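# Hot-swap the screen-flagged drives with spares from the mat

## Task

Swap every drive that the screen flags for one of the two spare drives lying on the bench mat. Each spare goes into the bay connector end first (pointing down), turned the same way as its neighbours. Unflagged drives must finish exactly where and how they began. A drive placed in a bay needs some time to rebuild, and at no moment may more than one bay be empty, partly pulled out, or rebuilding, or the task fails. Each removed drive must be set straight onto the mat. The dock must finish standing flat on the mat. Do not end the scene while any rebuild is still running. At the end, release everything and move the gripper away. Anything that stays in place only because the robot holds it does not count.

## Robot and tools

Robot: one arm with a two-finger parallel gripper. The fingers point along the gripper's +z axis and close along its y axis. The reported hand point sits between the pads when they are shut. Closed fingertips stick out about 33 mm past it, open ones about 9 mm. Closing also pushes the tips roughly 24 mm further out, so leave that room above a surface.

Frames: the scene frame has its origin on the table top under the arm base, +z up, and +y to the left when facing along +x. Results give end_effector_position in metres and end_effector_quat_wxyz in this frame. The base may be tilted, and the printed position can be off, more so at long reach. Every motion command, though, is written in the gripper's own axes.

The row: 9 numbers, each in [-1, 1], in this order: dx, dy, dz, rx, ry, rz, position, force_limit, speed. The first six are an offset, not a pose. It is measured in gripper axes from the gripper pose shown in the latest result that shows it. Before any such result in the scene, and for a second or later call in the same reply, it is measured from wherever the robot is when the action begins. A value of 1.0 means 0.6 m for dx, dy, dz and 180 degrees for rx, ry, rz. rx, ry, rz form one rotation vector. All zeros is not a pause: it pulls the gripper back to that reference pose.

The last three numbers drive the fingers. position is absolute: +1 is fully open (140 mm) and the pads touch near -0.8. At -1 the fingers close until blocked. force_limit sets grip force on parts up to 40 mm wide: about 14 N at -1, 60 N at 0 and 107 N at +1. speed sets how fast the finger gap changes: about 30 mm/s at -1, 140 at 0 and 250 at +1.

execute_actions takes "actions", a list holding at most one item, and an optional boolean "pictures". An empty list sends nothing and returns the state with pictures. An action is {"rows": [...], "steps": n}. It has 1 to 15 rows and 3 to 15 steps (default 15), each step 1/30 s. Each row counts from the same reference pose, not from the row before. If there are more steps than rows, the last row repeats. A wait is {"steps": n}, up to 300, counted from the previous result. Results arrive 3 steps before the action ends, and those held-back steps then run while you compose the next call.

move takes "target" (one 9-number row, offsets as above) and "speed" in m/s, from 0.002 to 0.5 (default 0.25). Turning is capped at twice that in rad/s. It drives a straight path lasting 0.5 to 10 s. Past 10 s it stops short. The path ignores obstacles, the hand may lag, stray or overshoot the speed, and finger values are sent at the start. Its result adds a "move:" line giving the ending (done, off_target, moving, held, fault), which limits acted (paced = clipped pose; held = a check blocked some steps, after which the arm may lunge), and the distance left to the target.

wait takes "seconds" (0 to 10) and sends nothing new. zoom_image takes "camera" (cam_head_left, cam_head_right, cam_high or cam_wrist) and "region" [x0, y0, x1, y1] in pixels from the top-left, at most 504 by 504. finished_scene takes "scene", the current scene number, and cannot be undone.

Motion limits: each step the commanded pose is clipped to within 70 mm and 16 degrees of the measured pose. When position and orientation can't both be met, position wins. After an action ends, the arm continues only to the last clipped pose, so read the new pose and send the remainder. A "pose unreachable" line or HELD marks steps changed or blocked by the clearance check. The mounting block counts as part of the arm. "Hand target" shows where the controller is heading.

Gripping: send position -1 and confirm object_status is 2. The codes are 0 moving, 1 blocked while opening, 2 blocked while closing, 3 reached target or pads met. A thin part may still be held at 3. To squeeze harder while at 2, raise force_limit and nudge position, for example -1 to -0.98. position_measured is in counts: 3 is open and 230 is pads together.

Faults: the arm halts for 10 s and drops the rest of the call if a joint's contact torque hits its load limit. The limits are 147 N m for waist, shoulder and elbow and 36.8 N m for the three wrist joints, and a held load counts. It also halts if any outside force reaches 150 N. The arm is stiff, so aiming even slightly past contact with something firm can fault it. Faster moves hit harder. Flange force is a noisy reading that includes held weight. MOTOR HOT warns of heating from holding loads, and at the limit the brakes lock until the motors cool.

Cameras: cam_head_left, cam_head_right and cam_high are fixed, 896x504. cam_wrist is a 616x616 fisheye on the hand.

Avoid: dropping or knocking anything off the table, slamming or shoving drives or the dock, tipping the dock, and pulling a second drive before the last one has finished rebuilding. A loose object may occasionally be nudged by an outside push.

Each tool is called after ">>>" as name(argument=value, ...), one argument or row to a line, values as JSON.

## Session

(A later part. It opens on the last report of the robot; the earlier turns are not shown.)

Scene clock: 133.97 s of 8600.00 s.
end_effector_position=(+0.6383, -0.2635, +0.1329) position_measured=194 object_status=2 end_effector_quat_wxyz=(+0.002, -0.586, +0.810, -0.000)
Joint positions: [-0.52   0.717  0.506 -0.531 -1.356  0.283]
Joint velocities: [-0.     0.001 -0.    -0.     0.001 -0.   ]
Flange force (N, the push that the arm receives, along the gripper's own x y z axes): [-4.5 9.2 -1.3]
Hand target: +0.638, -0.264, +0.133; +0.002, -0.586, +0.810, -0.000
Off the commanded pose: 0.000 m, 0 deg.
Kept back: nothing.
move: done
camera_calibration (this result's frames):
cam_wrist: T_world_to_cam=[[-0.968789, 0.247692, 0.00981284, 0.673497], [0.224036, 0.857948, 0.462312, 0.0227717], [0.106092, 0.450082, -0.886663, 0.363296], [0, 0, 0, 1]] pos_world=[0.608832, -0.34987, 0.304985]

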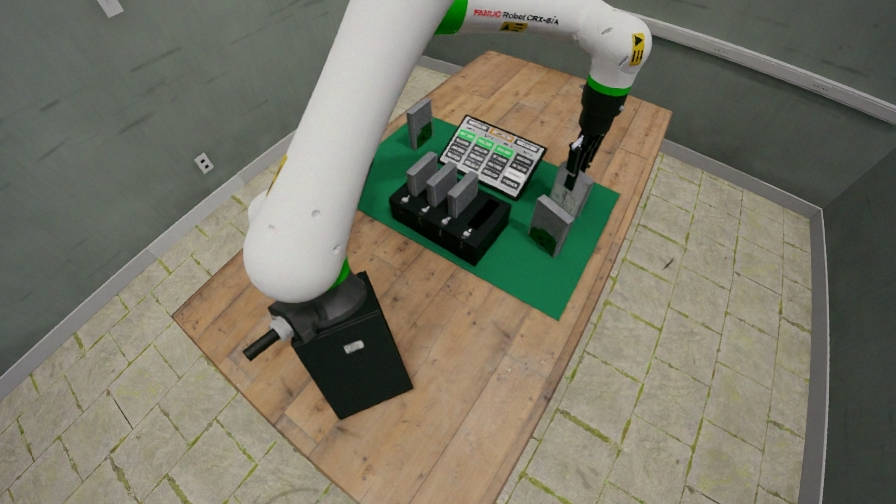

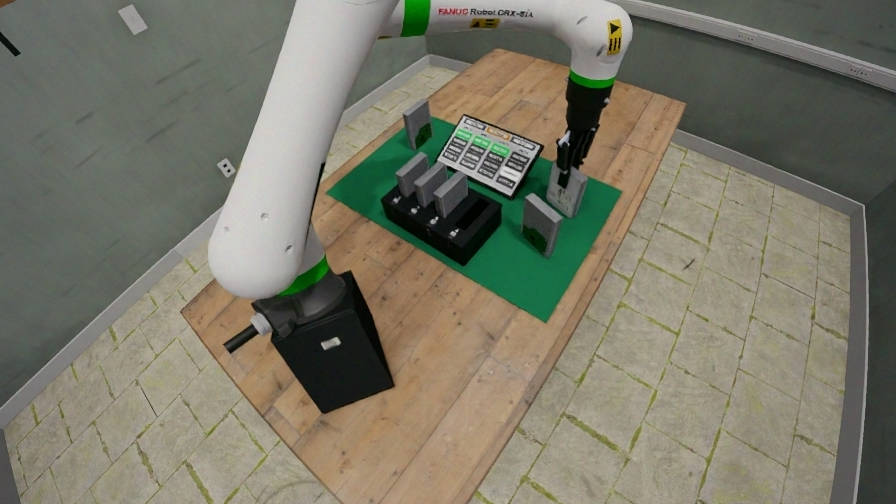

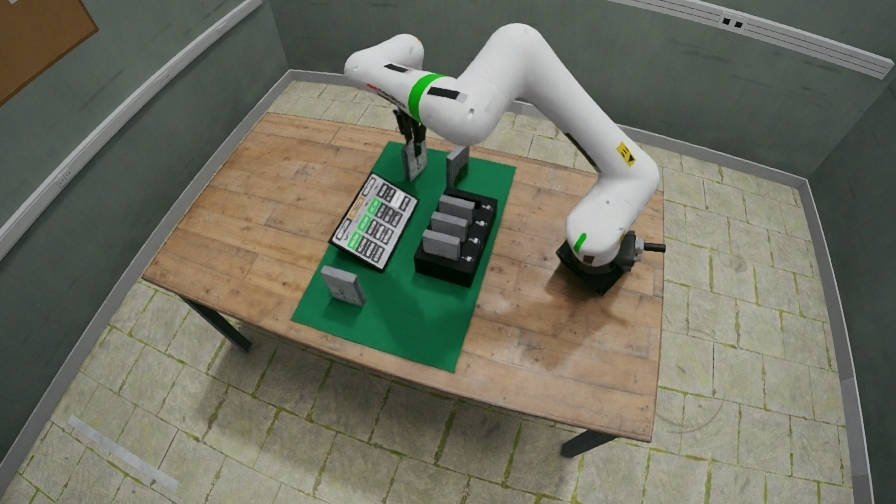

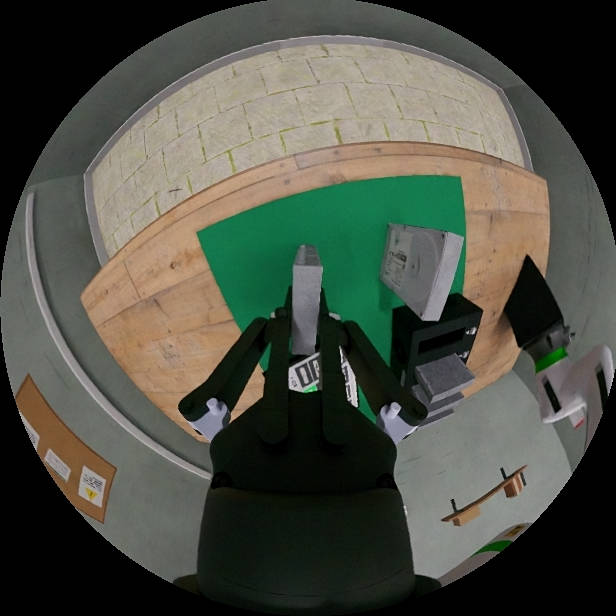

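>>> move(
  target=[0,0,0,0,0,0,-0.2,0,0],
)

>>> move(
  target=[0,0,-0.11,0,0,0,-0.2,0,0],
  speed=0.15,
)

>>> move(
  target=[0.0872,0.2413,0,0,0,0.99,-0.2,0,0],
  speed=0.5,
)

>>> move(
  target=[0,0,0.02,0,0,0.01,-0.2,0,0],
  speed=0.1,
)

Scene clock: 134.90 s of 8600.00 s.
end_effector_position=(+0.6383, -0.2635, +0.1329) position_measured=154 object_status=3 end_effector_quat_wxyz=(+0.002, -0.586, +0.810, -0.000)
Joint positions: [-0.52   0.717  0.506 -0.531 -1.356  0.283]
Joint velocities: [-0.     0.    -0.001 -0.     0.     0.001]
Flange force (N, the push that the arm receives, along the gripper's own x y z axes): [-1.7 5.1 0.1]
Hand target: +0.638, -0.264, +0.133; +0.002, -0.586, +0.810, -0.000
Off the commanded pose: 0.000 m, 0 deg.
Kept back: nothing.
move: done
camera_calibration (this result's frames):
cam_wrist: T_world_to_cam=[[-0.968785, 0.247705, 0.00985081, 0.673481], [0.224063, 0.857933, 0.462327, 0.0227645], [0.106069, 0.450103, -0.886655, 0.363292], [0, 0, 0, 1]] pos_world=[0.608824, -0.349874, 0.304955]

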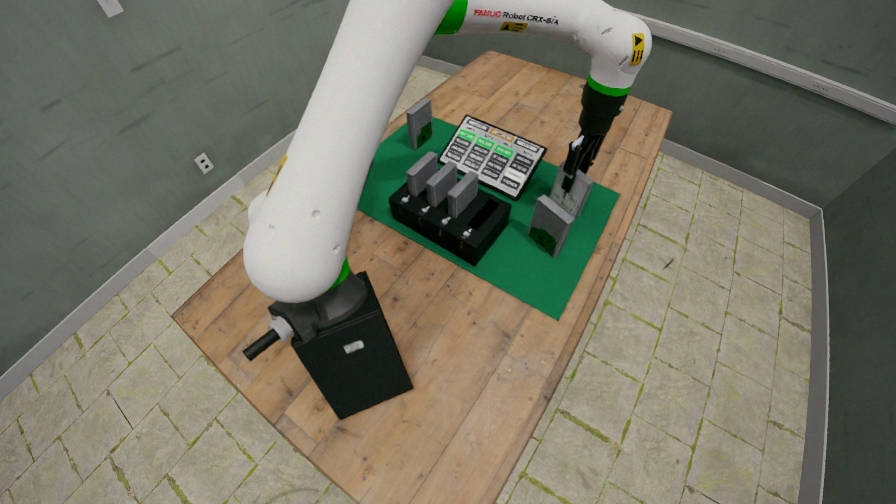

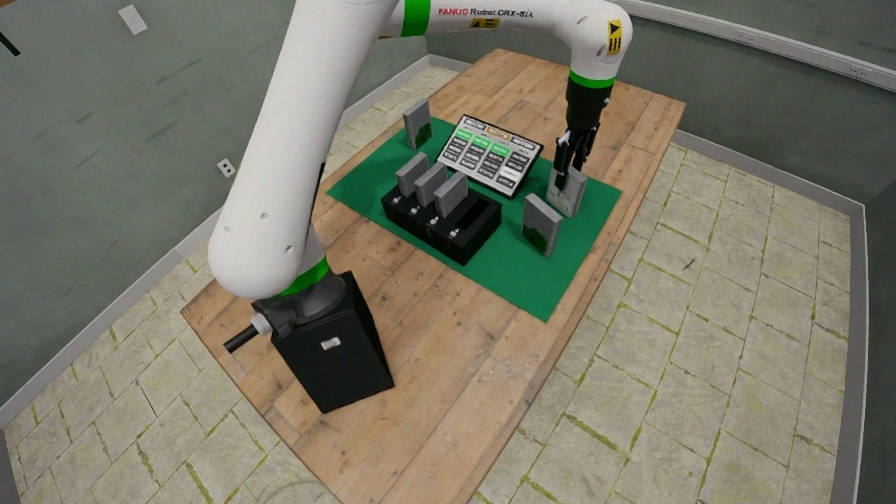

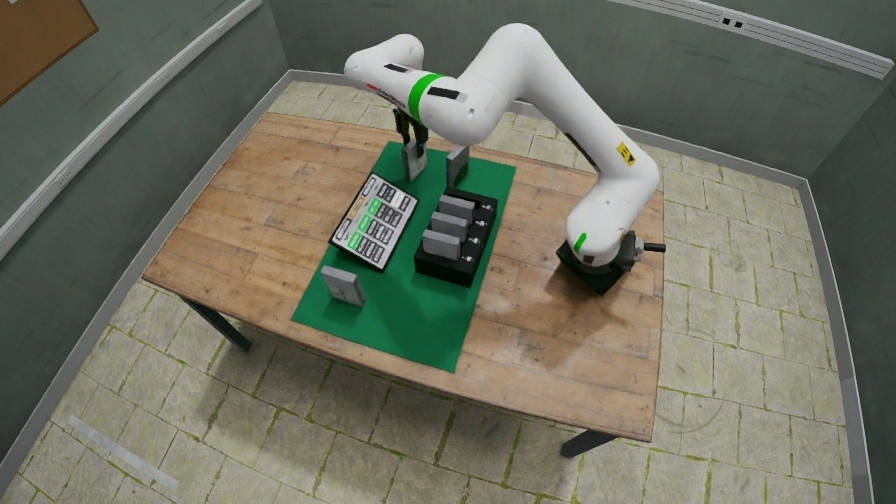

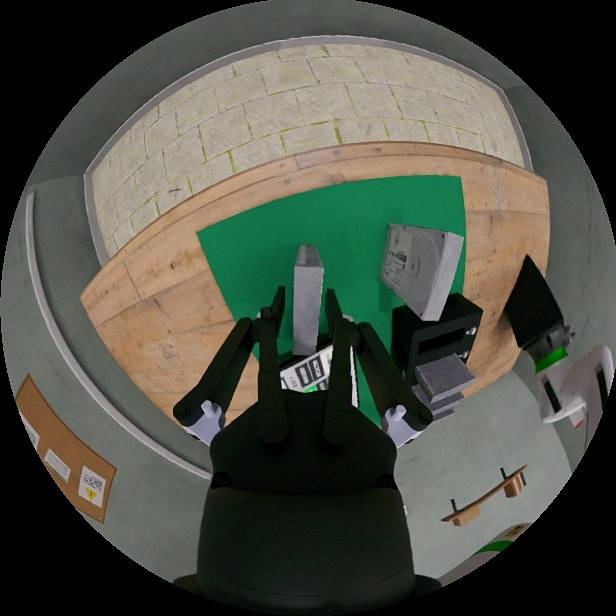

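Scene clock: 135.67 s of 8600.00 s.
end_effector_position=(+0.6383, -0.2637, +0.1989) position_measured=154 object_status=3 end_effector_quat_wxyz=(+0.002, -0.587, +0.810, -0.000)
Joint positions: [-0.567  0.683  0.585 -0.521 -1.478  0.266]
Joint velocities: [-0.    -0.     0.001 -0.     0.    -0.   ]
Flange force (N, the push that the arm receives, along the gripper's own x y z axes): [-1.8 5.7 -1.7]
Hand target: +0.638, -0.264, +0.199; +0.002, -0.587, +0.810, -0.000
Off the commanded pose: 0.000 m, 0 deg.
Kept back: nothing.
move: done
camera_calibration (this result's frames):
cam_wrist: T_world_to_cam=[[-0.968844, 0.247472, 0.00994895, 0.672877], [0.22392, 0.858058, 0.462166, -0.00745276], [0.105836, 0.449994, -0.886738, 0.422032], [0, 0, 0, 1]] pos_world=[0.608915, -0.350035, 0.370982]

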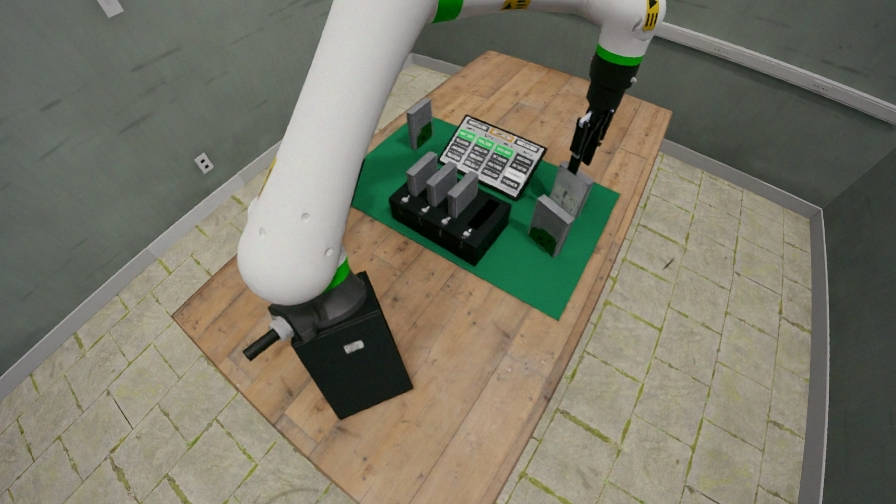

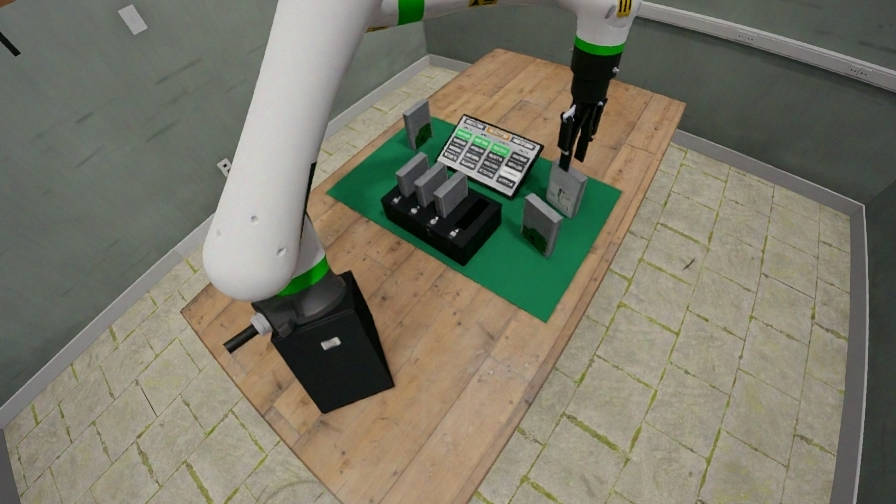

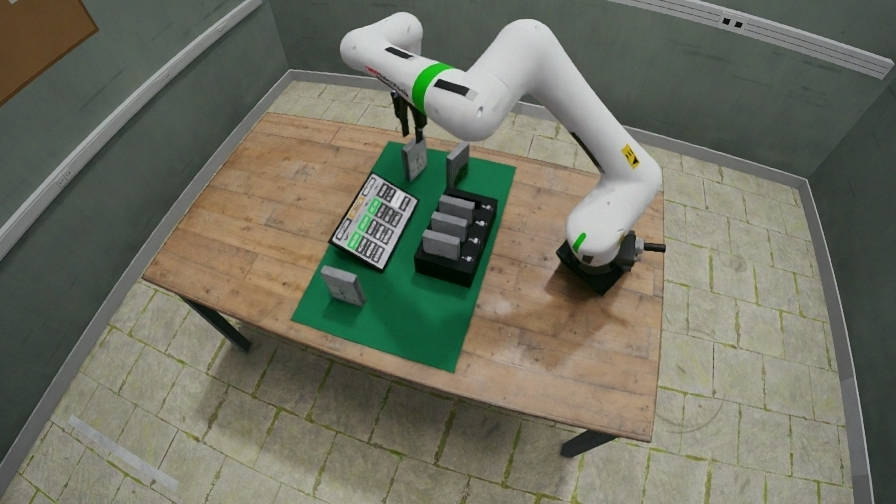

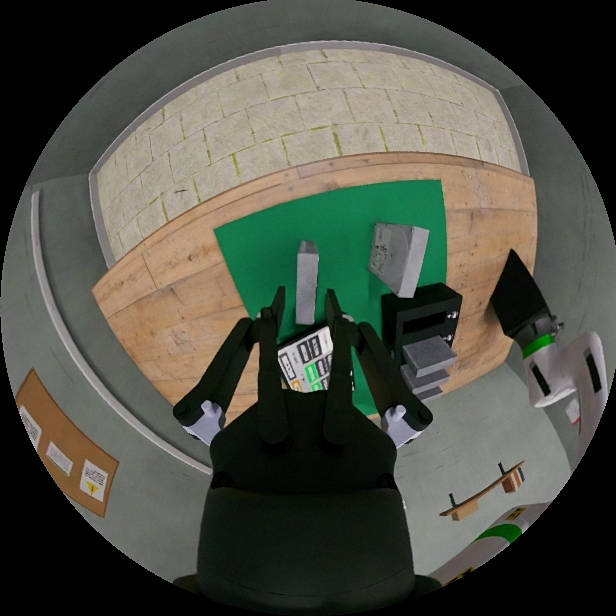

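Scene clock: 139.27 s of 8600.00 s.
end_effector_position=(+0.4843, -0.2689, +0.1991) position_measured=154 object_status=3 end_effector_quat_wxyz=(+0.000, +0.801, +0.599, +0.001)
Joint positions: [-0.695  0.459  0.14  -0.528 -1.349 -2.622]
Joint velocities: [ 0.002  0.    -0.002  0.    -0.     0.001]
Flange force (N, the push that the arm receives, along the gripper's own x y z axes): [7.5 -3.7 0.2]
Hand target: +0.484, -0.269, +0.199; +0.000, +0.801, +0.599, +0.001
Off the commanded pose: 0.001 m, 0 deg.
Kept back: nothing.
move: done
camera_calibration (this result's frames):
cam_wrist: T_world_to_cam=[[0.97601, -0.217252, 0.0143328, -0.542792], [-0.199436, -0.865683, 0.459149, -0.226422], [-0.0873432, -0.450993, -0.888244, 0.292436], [0, 0, 0, 1]] pos_world=[0.510157, -0.182045, 0.371496]

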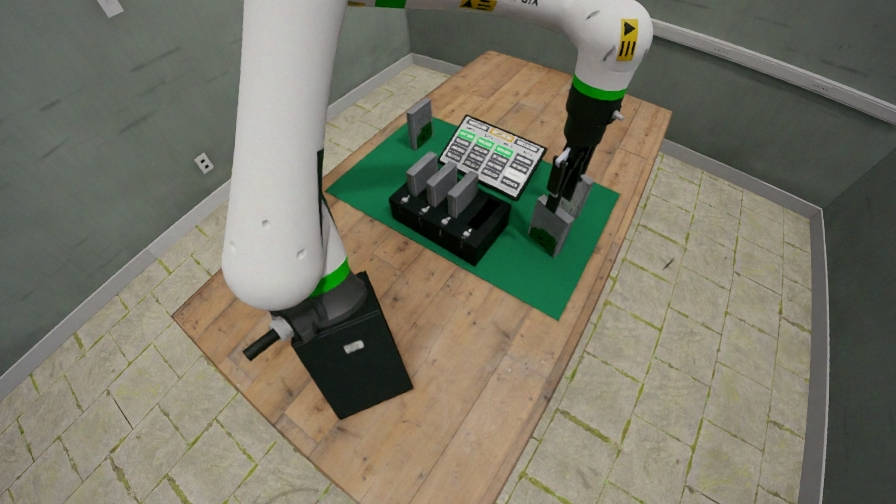

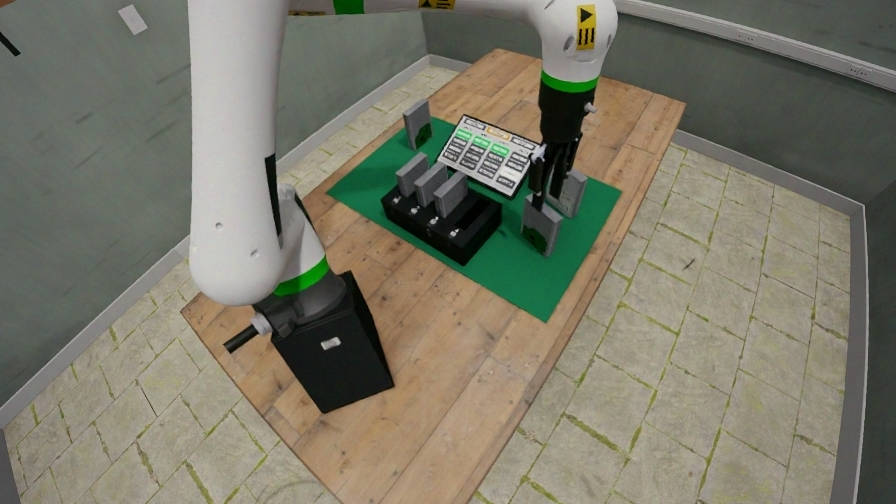

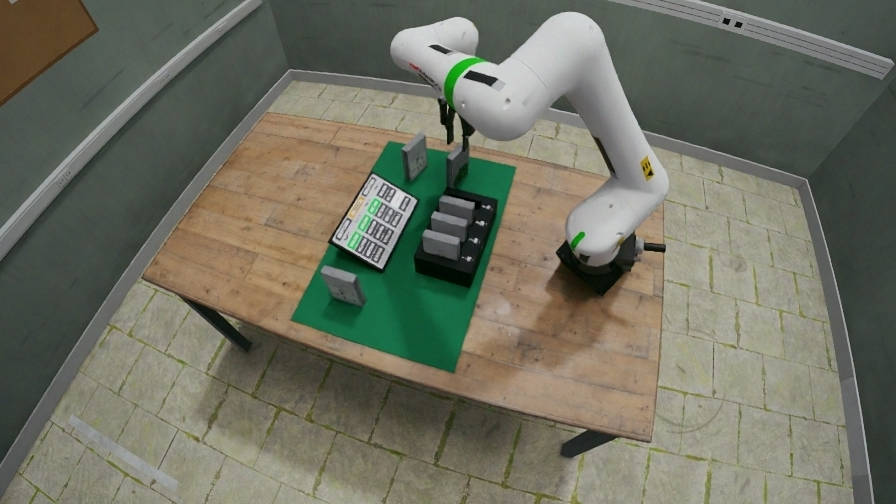

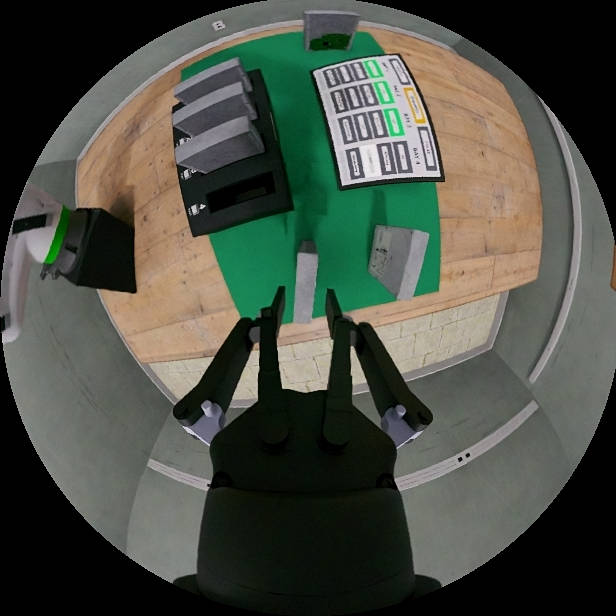

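Scene clock: 139.97 s of 8600.00 s.
end_effector_position=(+0.4843, -0.2688, +0.1871) position_measured=154 object_status=3 end_effector_quat_wxyz=(+0.000, +0.810, +0.586, +0.001)
Joint positions: [-0.685  0.467  0.126 -0.532 -1.325 -2.651]
Joint velocities: [-0.001 -0.001  0.001 -0.    -0.    -0.002]
Flange force (N, the push that the arm receives, along the gripper's own x y z axes): [3.5 -2.4 0.8]
Hand target: +0.484, -0.269, +0.187; +0.000, +0.810, +0.586, +0.001
Off the commanded pose: 0.000 m, 0 deg.
Kept back: nothing.
move: done
camera_calibration (this result's frames):
cam_wrist: T_world_to_cam=[[0.968697, -0.247832, 0.0143153, -0.547279], [-0.226556, -0.859015, 0.459092, -0.205964], [-0.101481, -0.447965, -0.888273, 0.289461], [0, 0, 0, 1]] pos_world=[0.51286, -0.182891, 0.359512]

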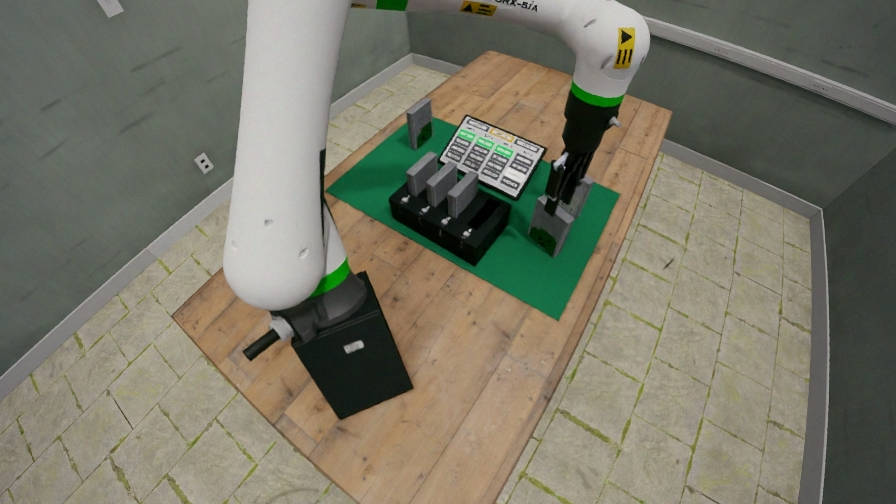

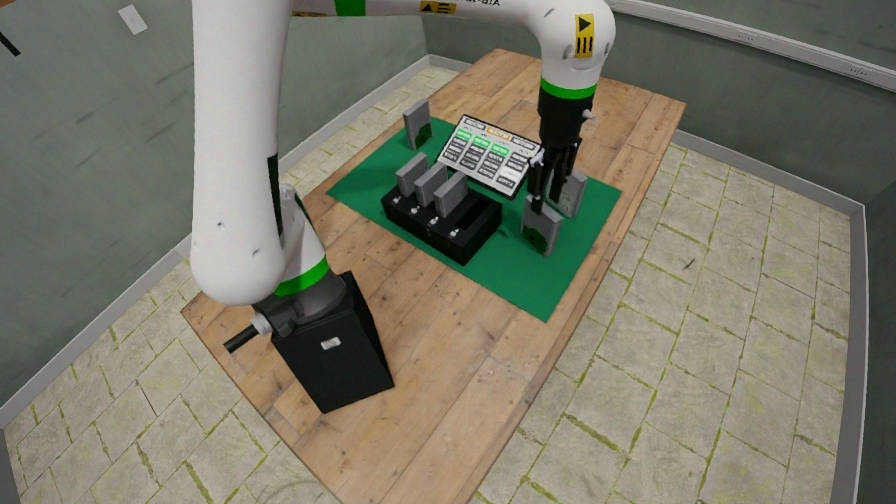

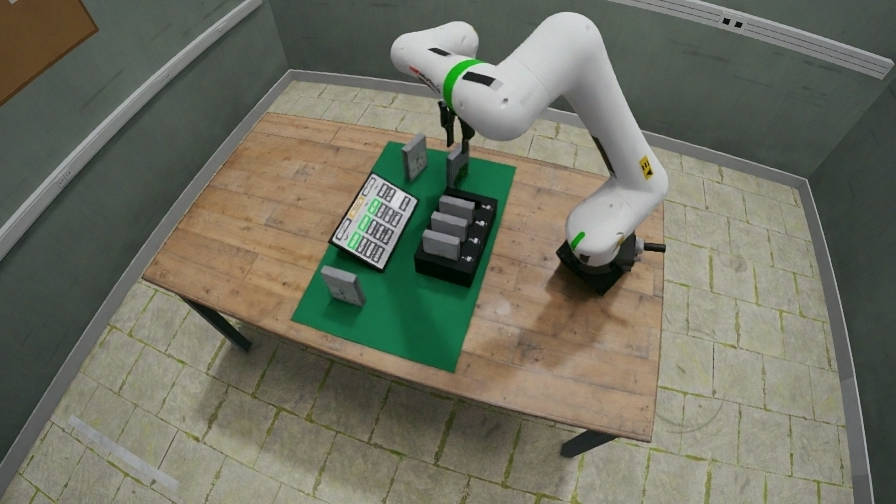

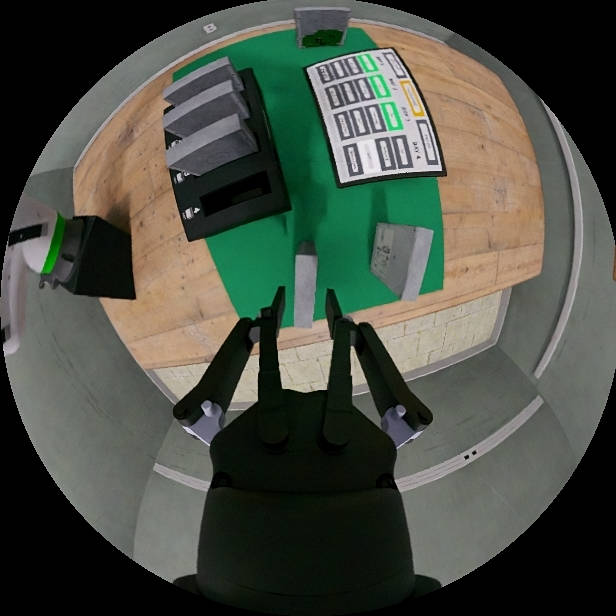

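>>> move(
  target=[0,-0.004,0.09,0,0,0,-0.2,0,0],
  speed=0.08,
)

>>> zoom_image(
  camera="cam_wrist",
  region=[208,200,408,400],
)

Scene clock: 141.17 s of 8600.00 s.
end_effector_position=(+0.4820, -0.2680, +0.1331) position_measured=154 object_status=3 end_effector_quat_wxyz=(+0.000, +0.810, +0.586, +0.001)
Joint positions: [-0.642  0.506  0.064 -0.554 -1.218 -2.632]
Joint velocities: [-0.    -0.001 -0.001  0.     0.002  0.001]
Flange force (N, the push that the arm receives, along the gripper's own x y z axes): [2.0 2.5 -1.4]
Hand target: +0.482, -0.268, +0.133; +0.000, +0.810, +0.586, +0.001
Off the commanded pose: 0.000 m, 0 deg.
Kept back: nothing.
move: done
camera_calibration (this result's frames):
cam_wrist: T_world_to_cam=[[0.96866, -0.247975, 0.0143564, -0.544054], [-0.226697, -0.858963, 0.459119, -0.180922], [-0.101519, -0.447985, -0.888259, 0.241669], [0, 0, 0, 1]] pos_world=[0.510522, -0.182053, 0.30554]

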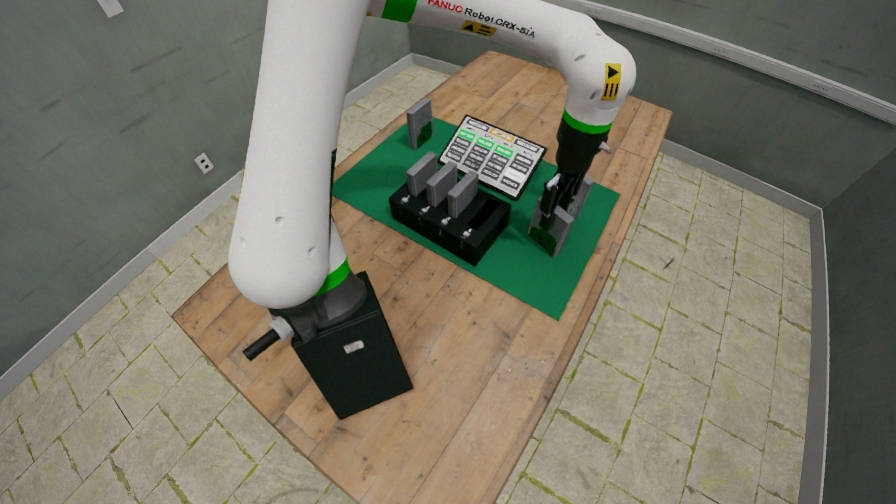

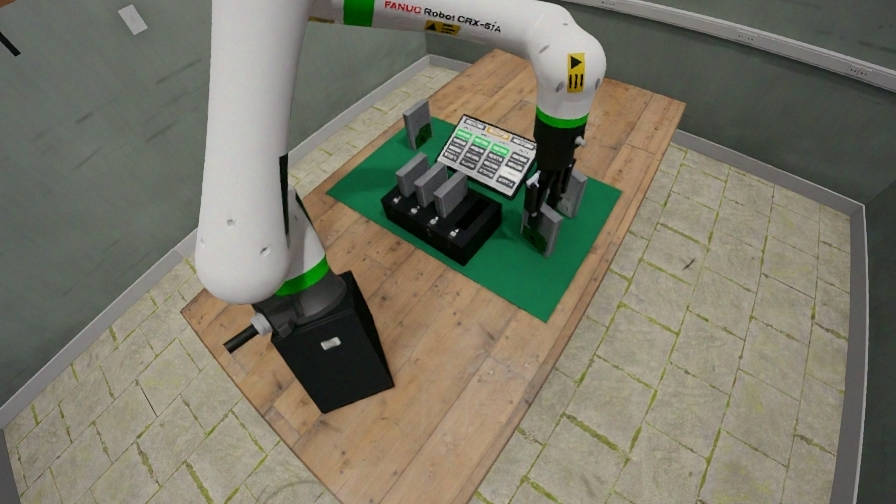

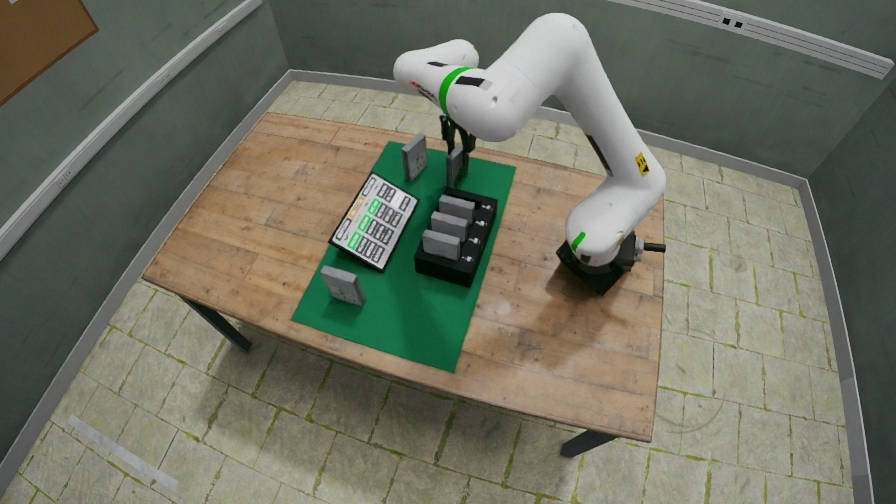

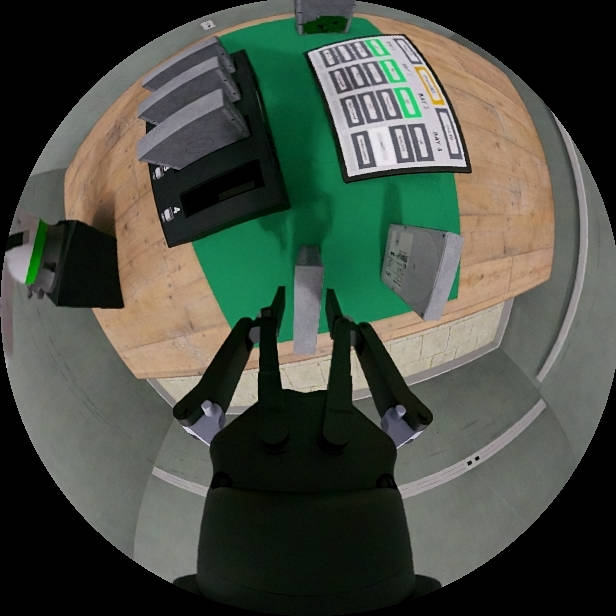

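Region (208, 200, 408, 400) of cam_wrist's 616x616 image, scaled by 2.520, with more detail than that image has.

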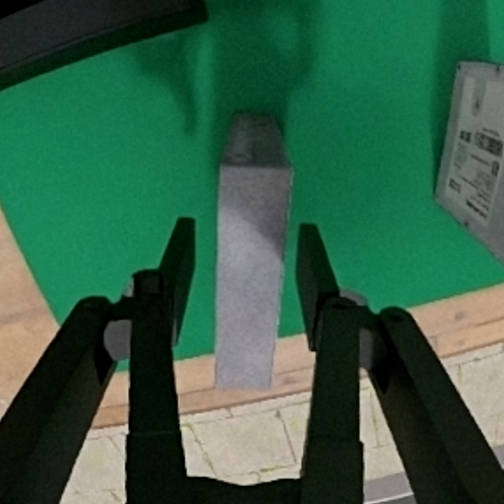

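>>> move(
  target=[0,0.002,0,0,0,0,-1,0.5,-0.6],
)

>>> move(
  target=[0,0,-0.185,0,0,-0.5935,-1,0.5,0],
  speed=0.4,
)

Scene clock: 142.10 s of 8600.00 s.
end_effector_position=(+0.4831, -0.2683, +0.1331) position_measured=196 object_status=2 end_effector_quat_wxyz=(+0.000, +0.810, +0.586, +0.001)
Joint positions: [-0.641  0.508  0.068 -0.554 -1.219 -2.634]
Joint velocities: [ 0.001 -0.     0.     0.001 -0.001 -0.   ]
Flange force (N, the push that the arm receives, along the gripper's own x y z axes): [3.6 -5.6 -10.9]
Hand target: +0.483, -0.268, +0.133; +0.000, +0.810, +0.586, +0.001
Off the commanded pose: 0.000 m, 0 deg.
Kept back: nothing.
move: done
camera_calibration (this result's frames):
cam_wrist: T_world_to_cam=[[0.968651, -0.248008, 0.0143895, -0.545268], [-0.226753, -0.859, 0.459022, -0.18091], [-0.101481, -0.447895, -0.888308, 0.241639], [0, 0, 0, 1]] pos_world=[0.511674, -0.182404, 0.305538]

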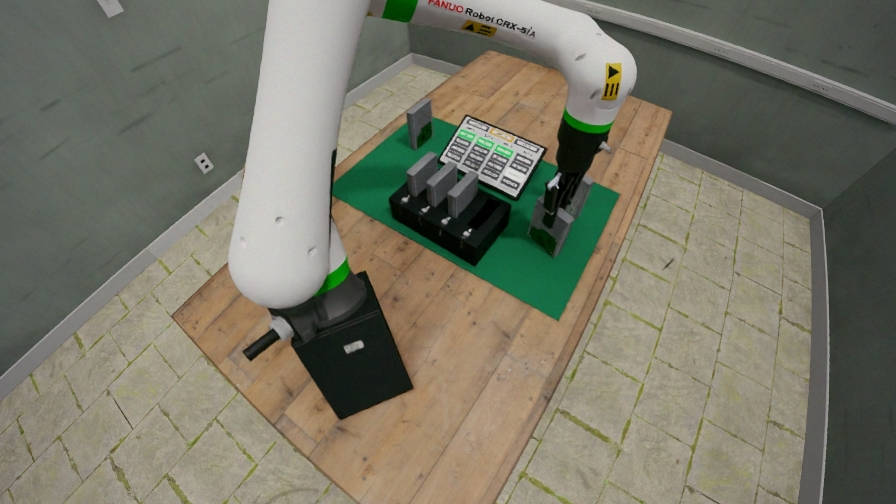

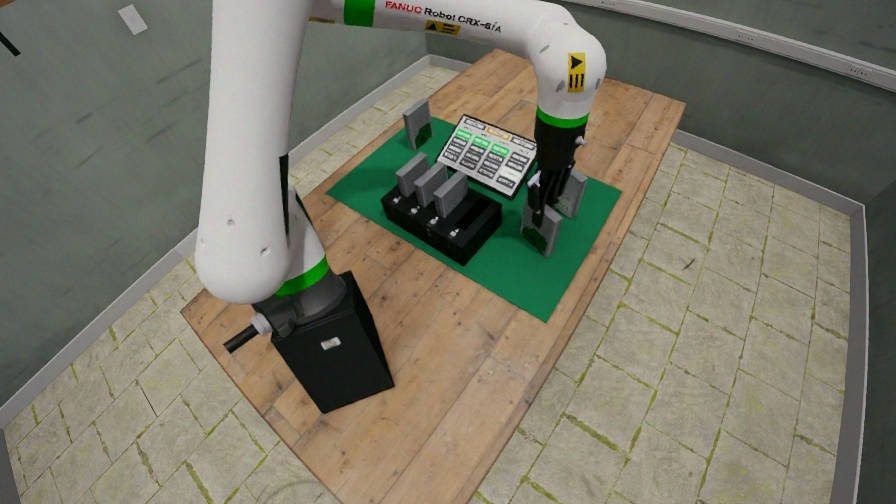

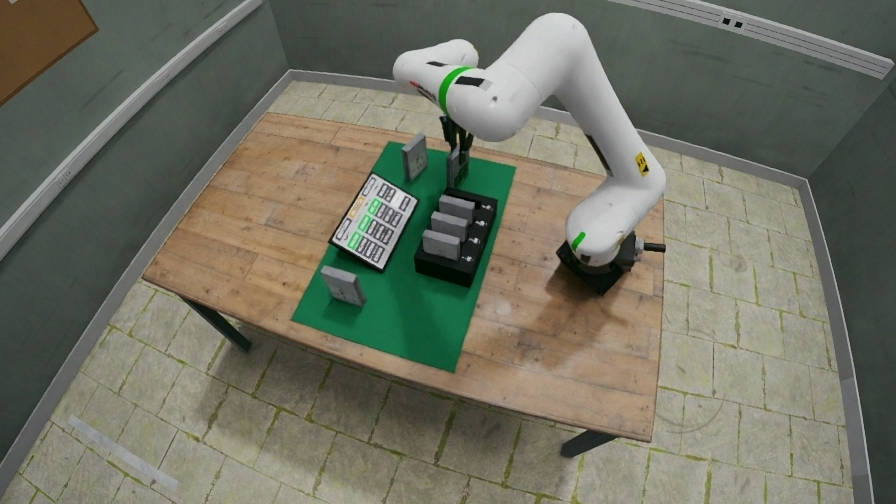

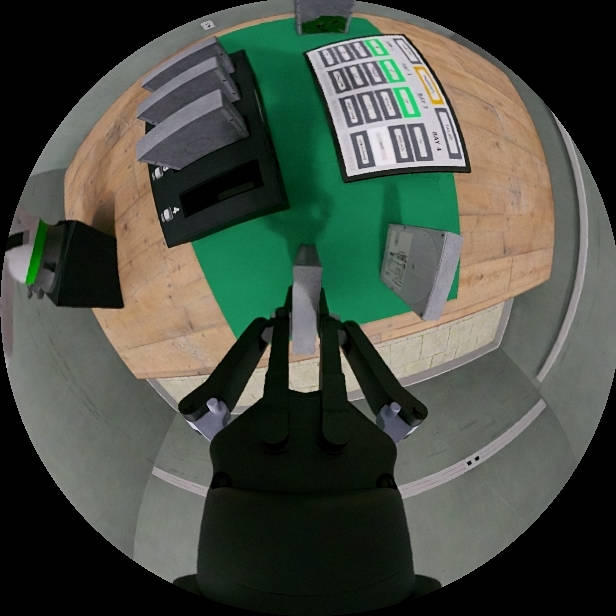

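Scene clock: 144.87 s of 8600.00 s.
end_effector_position=(+0.4833, -0.2685, +0.2441) position_measured=196 object_status=2 end_effector_quat_wxyz=(+0.001, +0.012, +1.000, +0.000)
Joint positions: [-0.733  0.434  0.199 -0.516 -1.44  -0.8  ]
Joint velocities: [-0.     0.001  0.001 -0.001 -0.001  0.001]
Flange force (N, the push that the arm receives, along the gripper's own x y z axes): [0.5 1.2 3.7]
Hand target: +0.483, -0.269, +0.244; +0.001, +0.012, +1.000, +0.000
Off the commanded pose: 0.000 m, 0 deg.
Kept back: nothing.
move: done
camera_calibration (this result's frames):
cam_wrist: T_world_to_cam=[[-0.0434633, 0.998975, 0.0126219, 0.277357], [0.886125, 0.0327125, 0.462291, -0.531153], [0.461404, 0.0312773, -0.886639, 0.196417], [0, 0, 0, 1]] pos_world=[0.392095, -0.265841, 0.416198]

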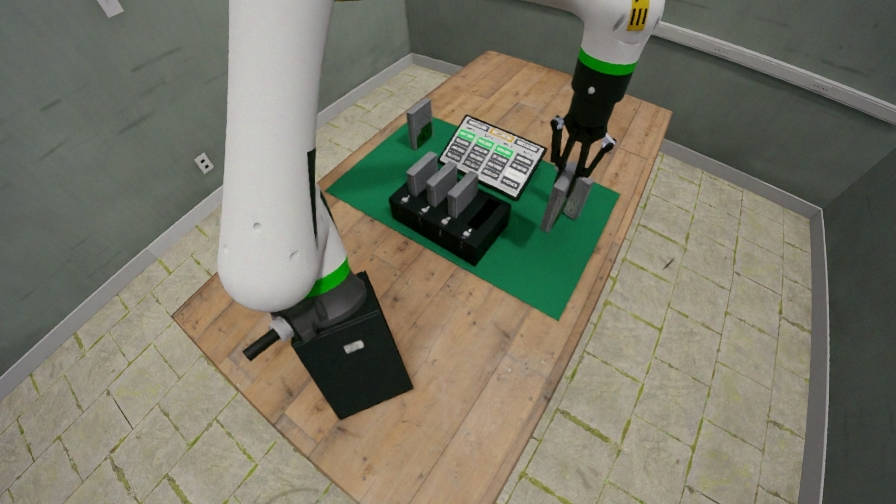

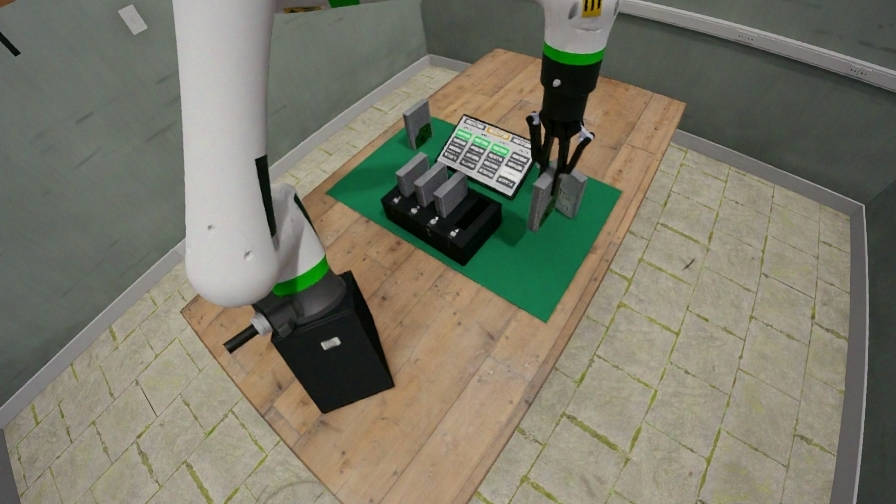

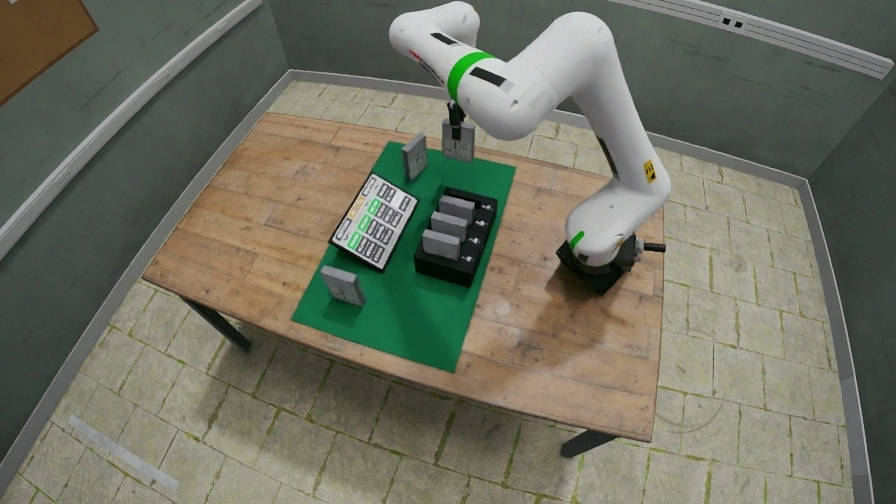

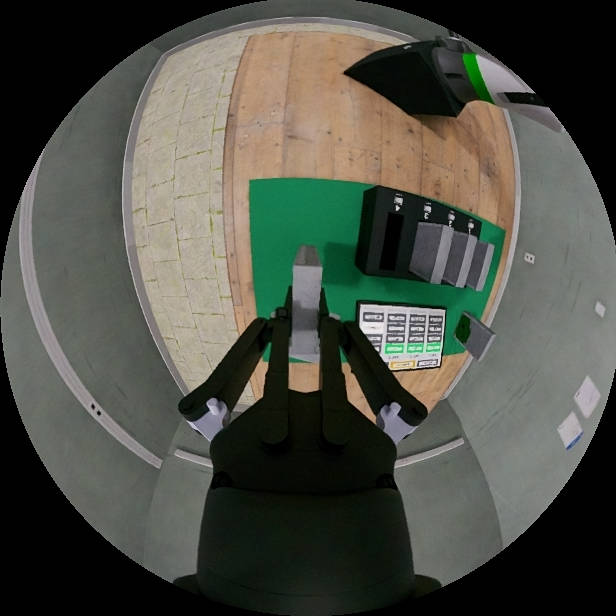

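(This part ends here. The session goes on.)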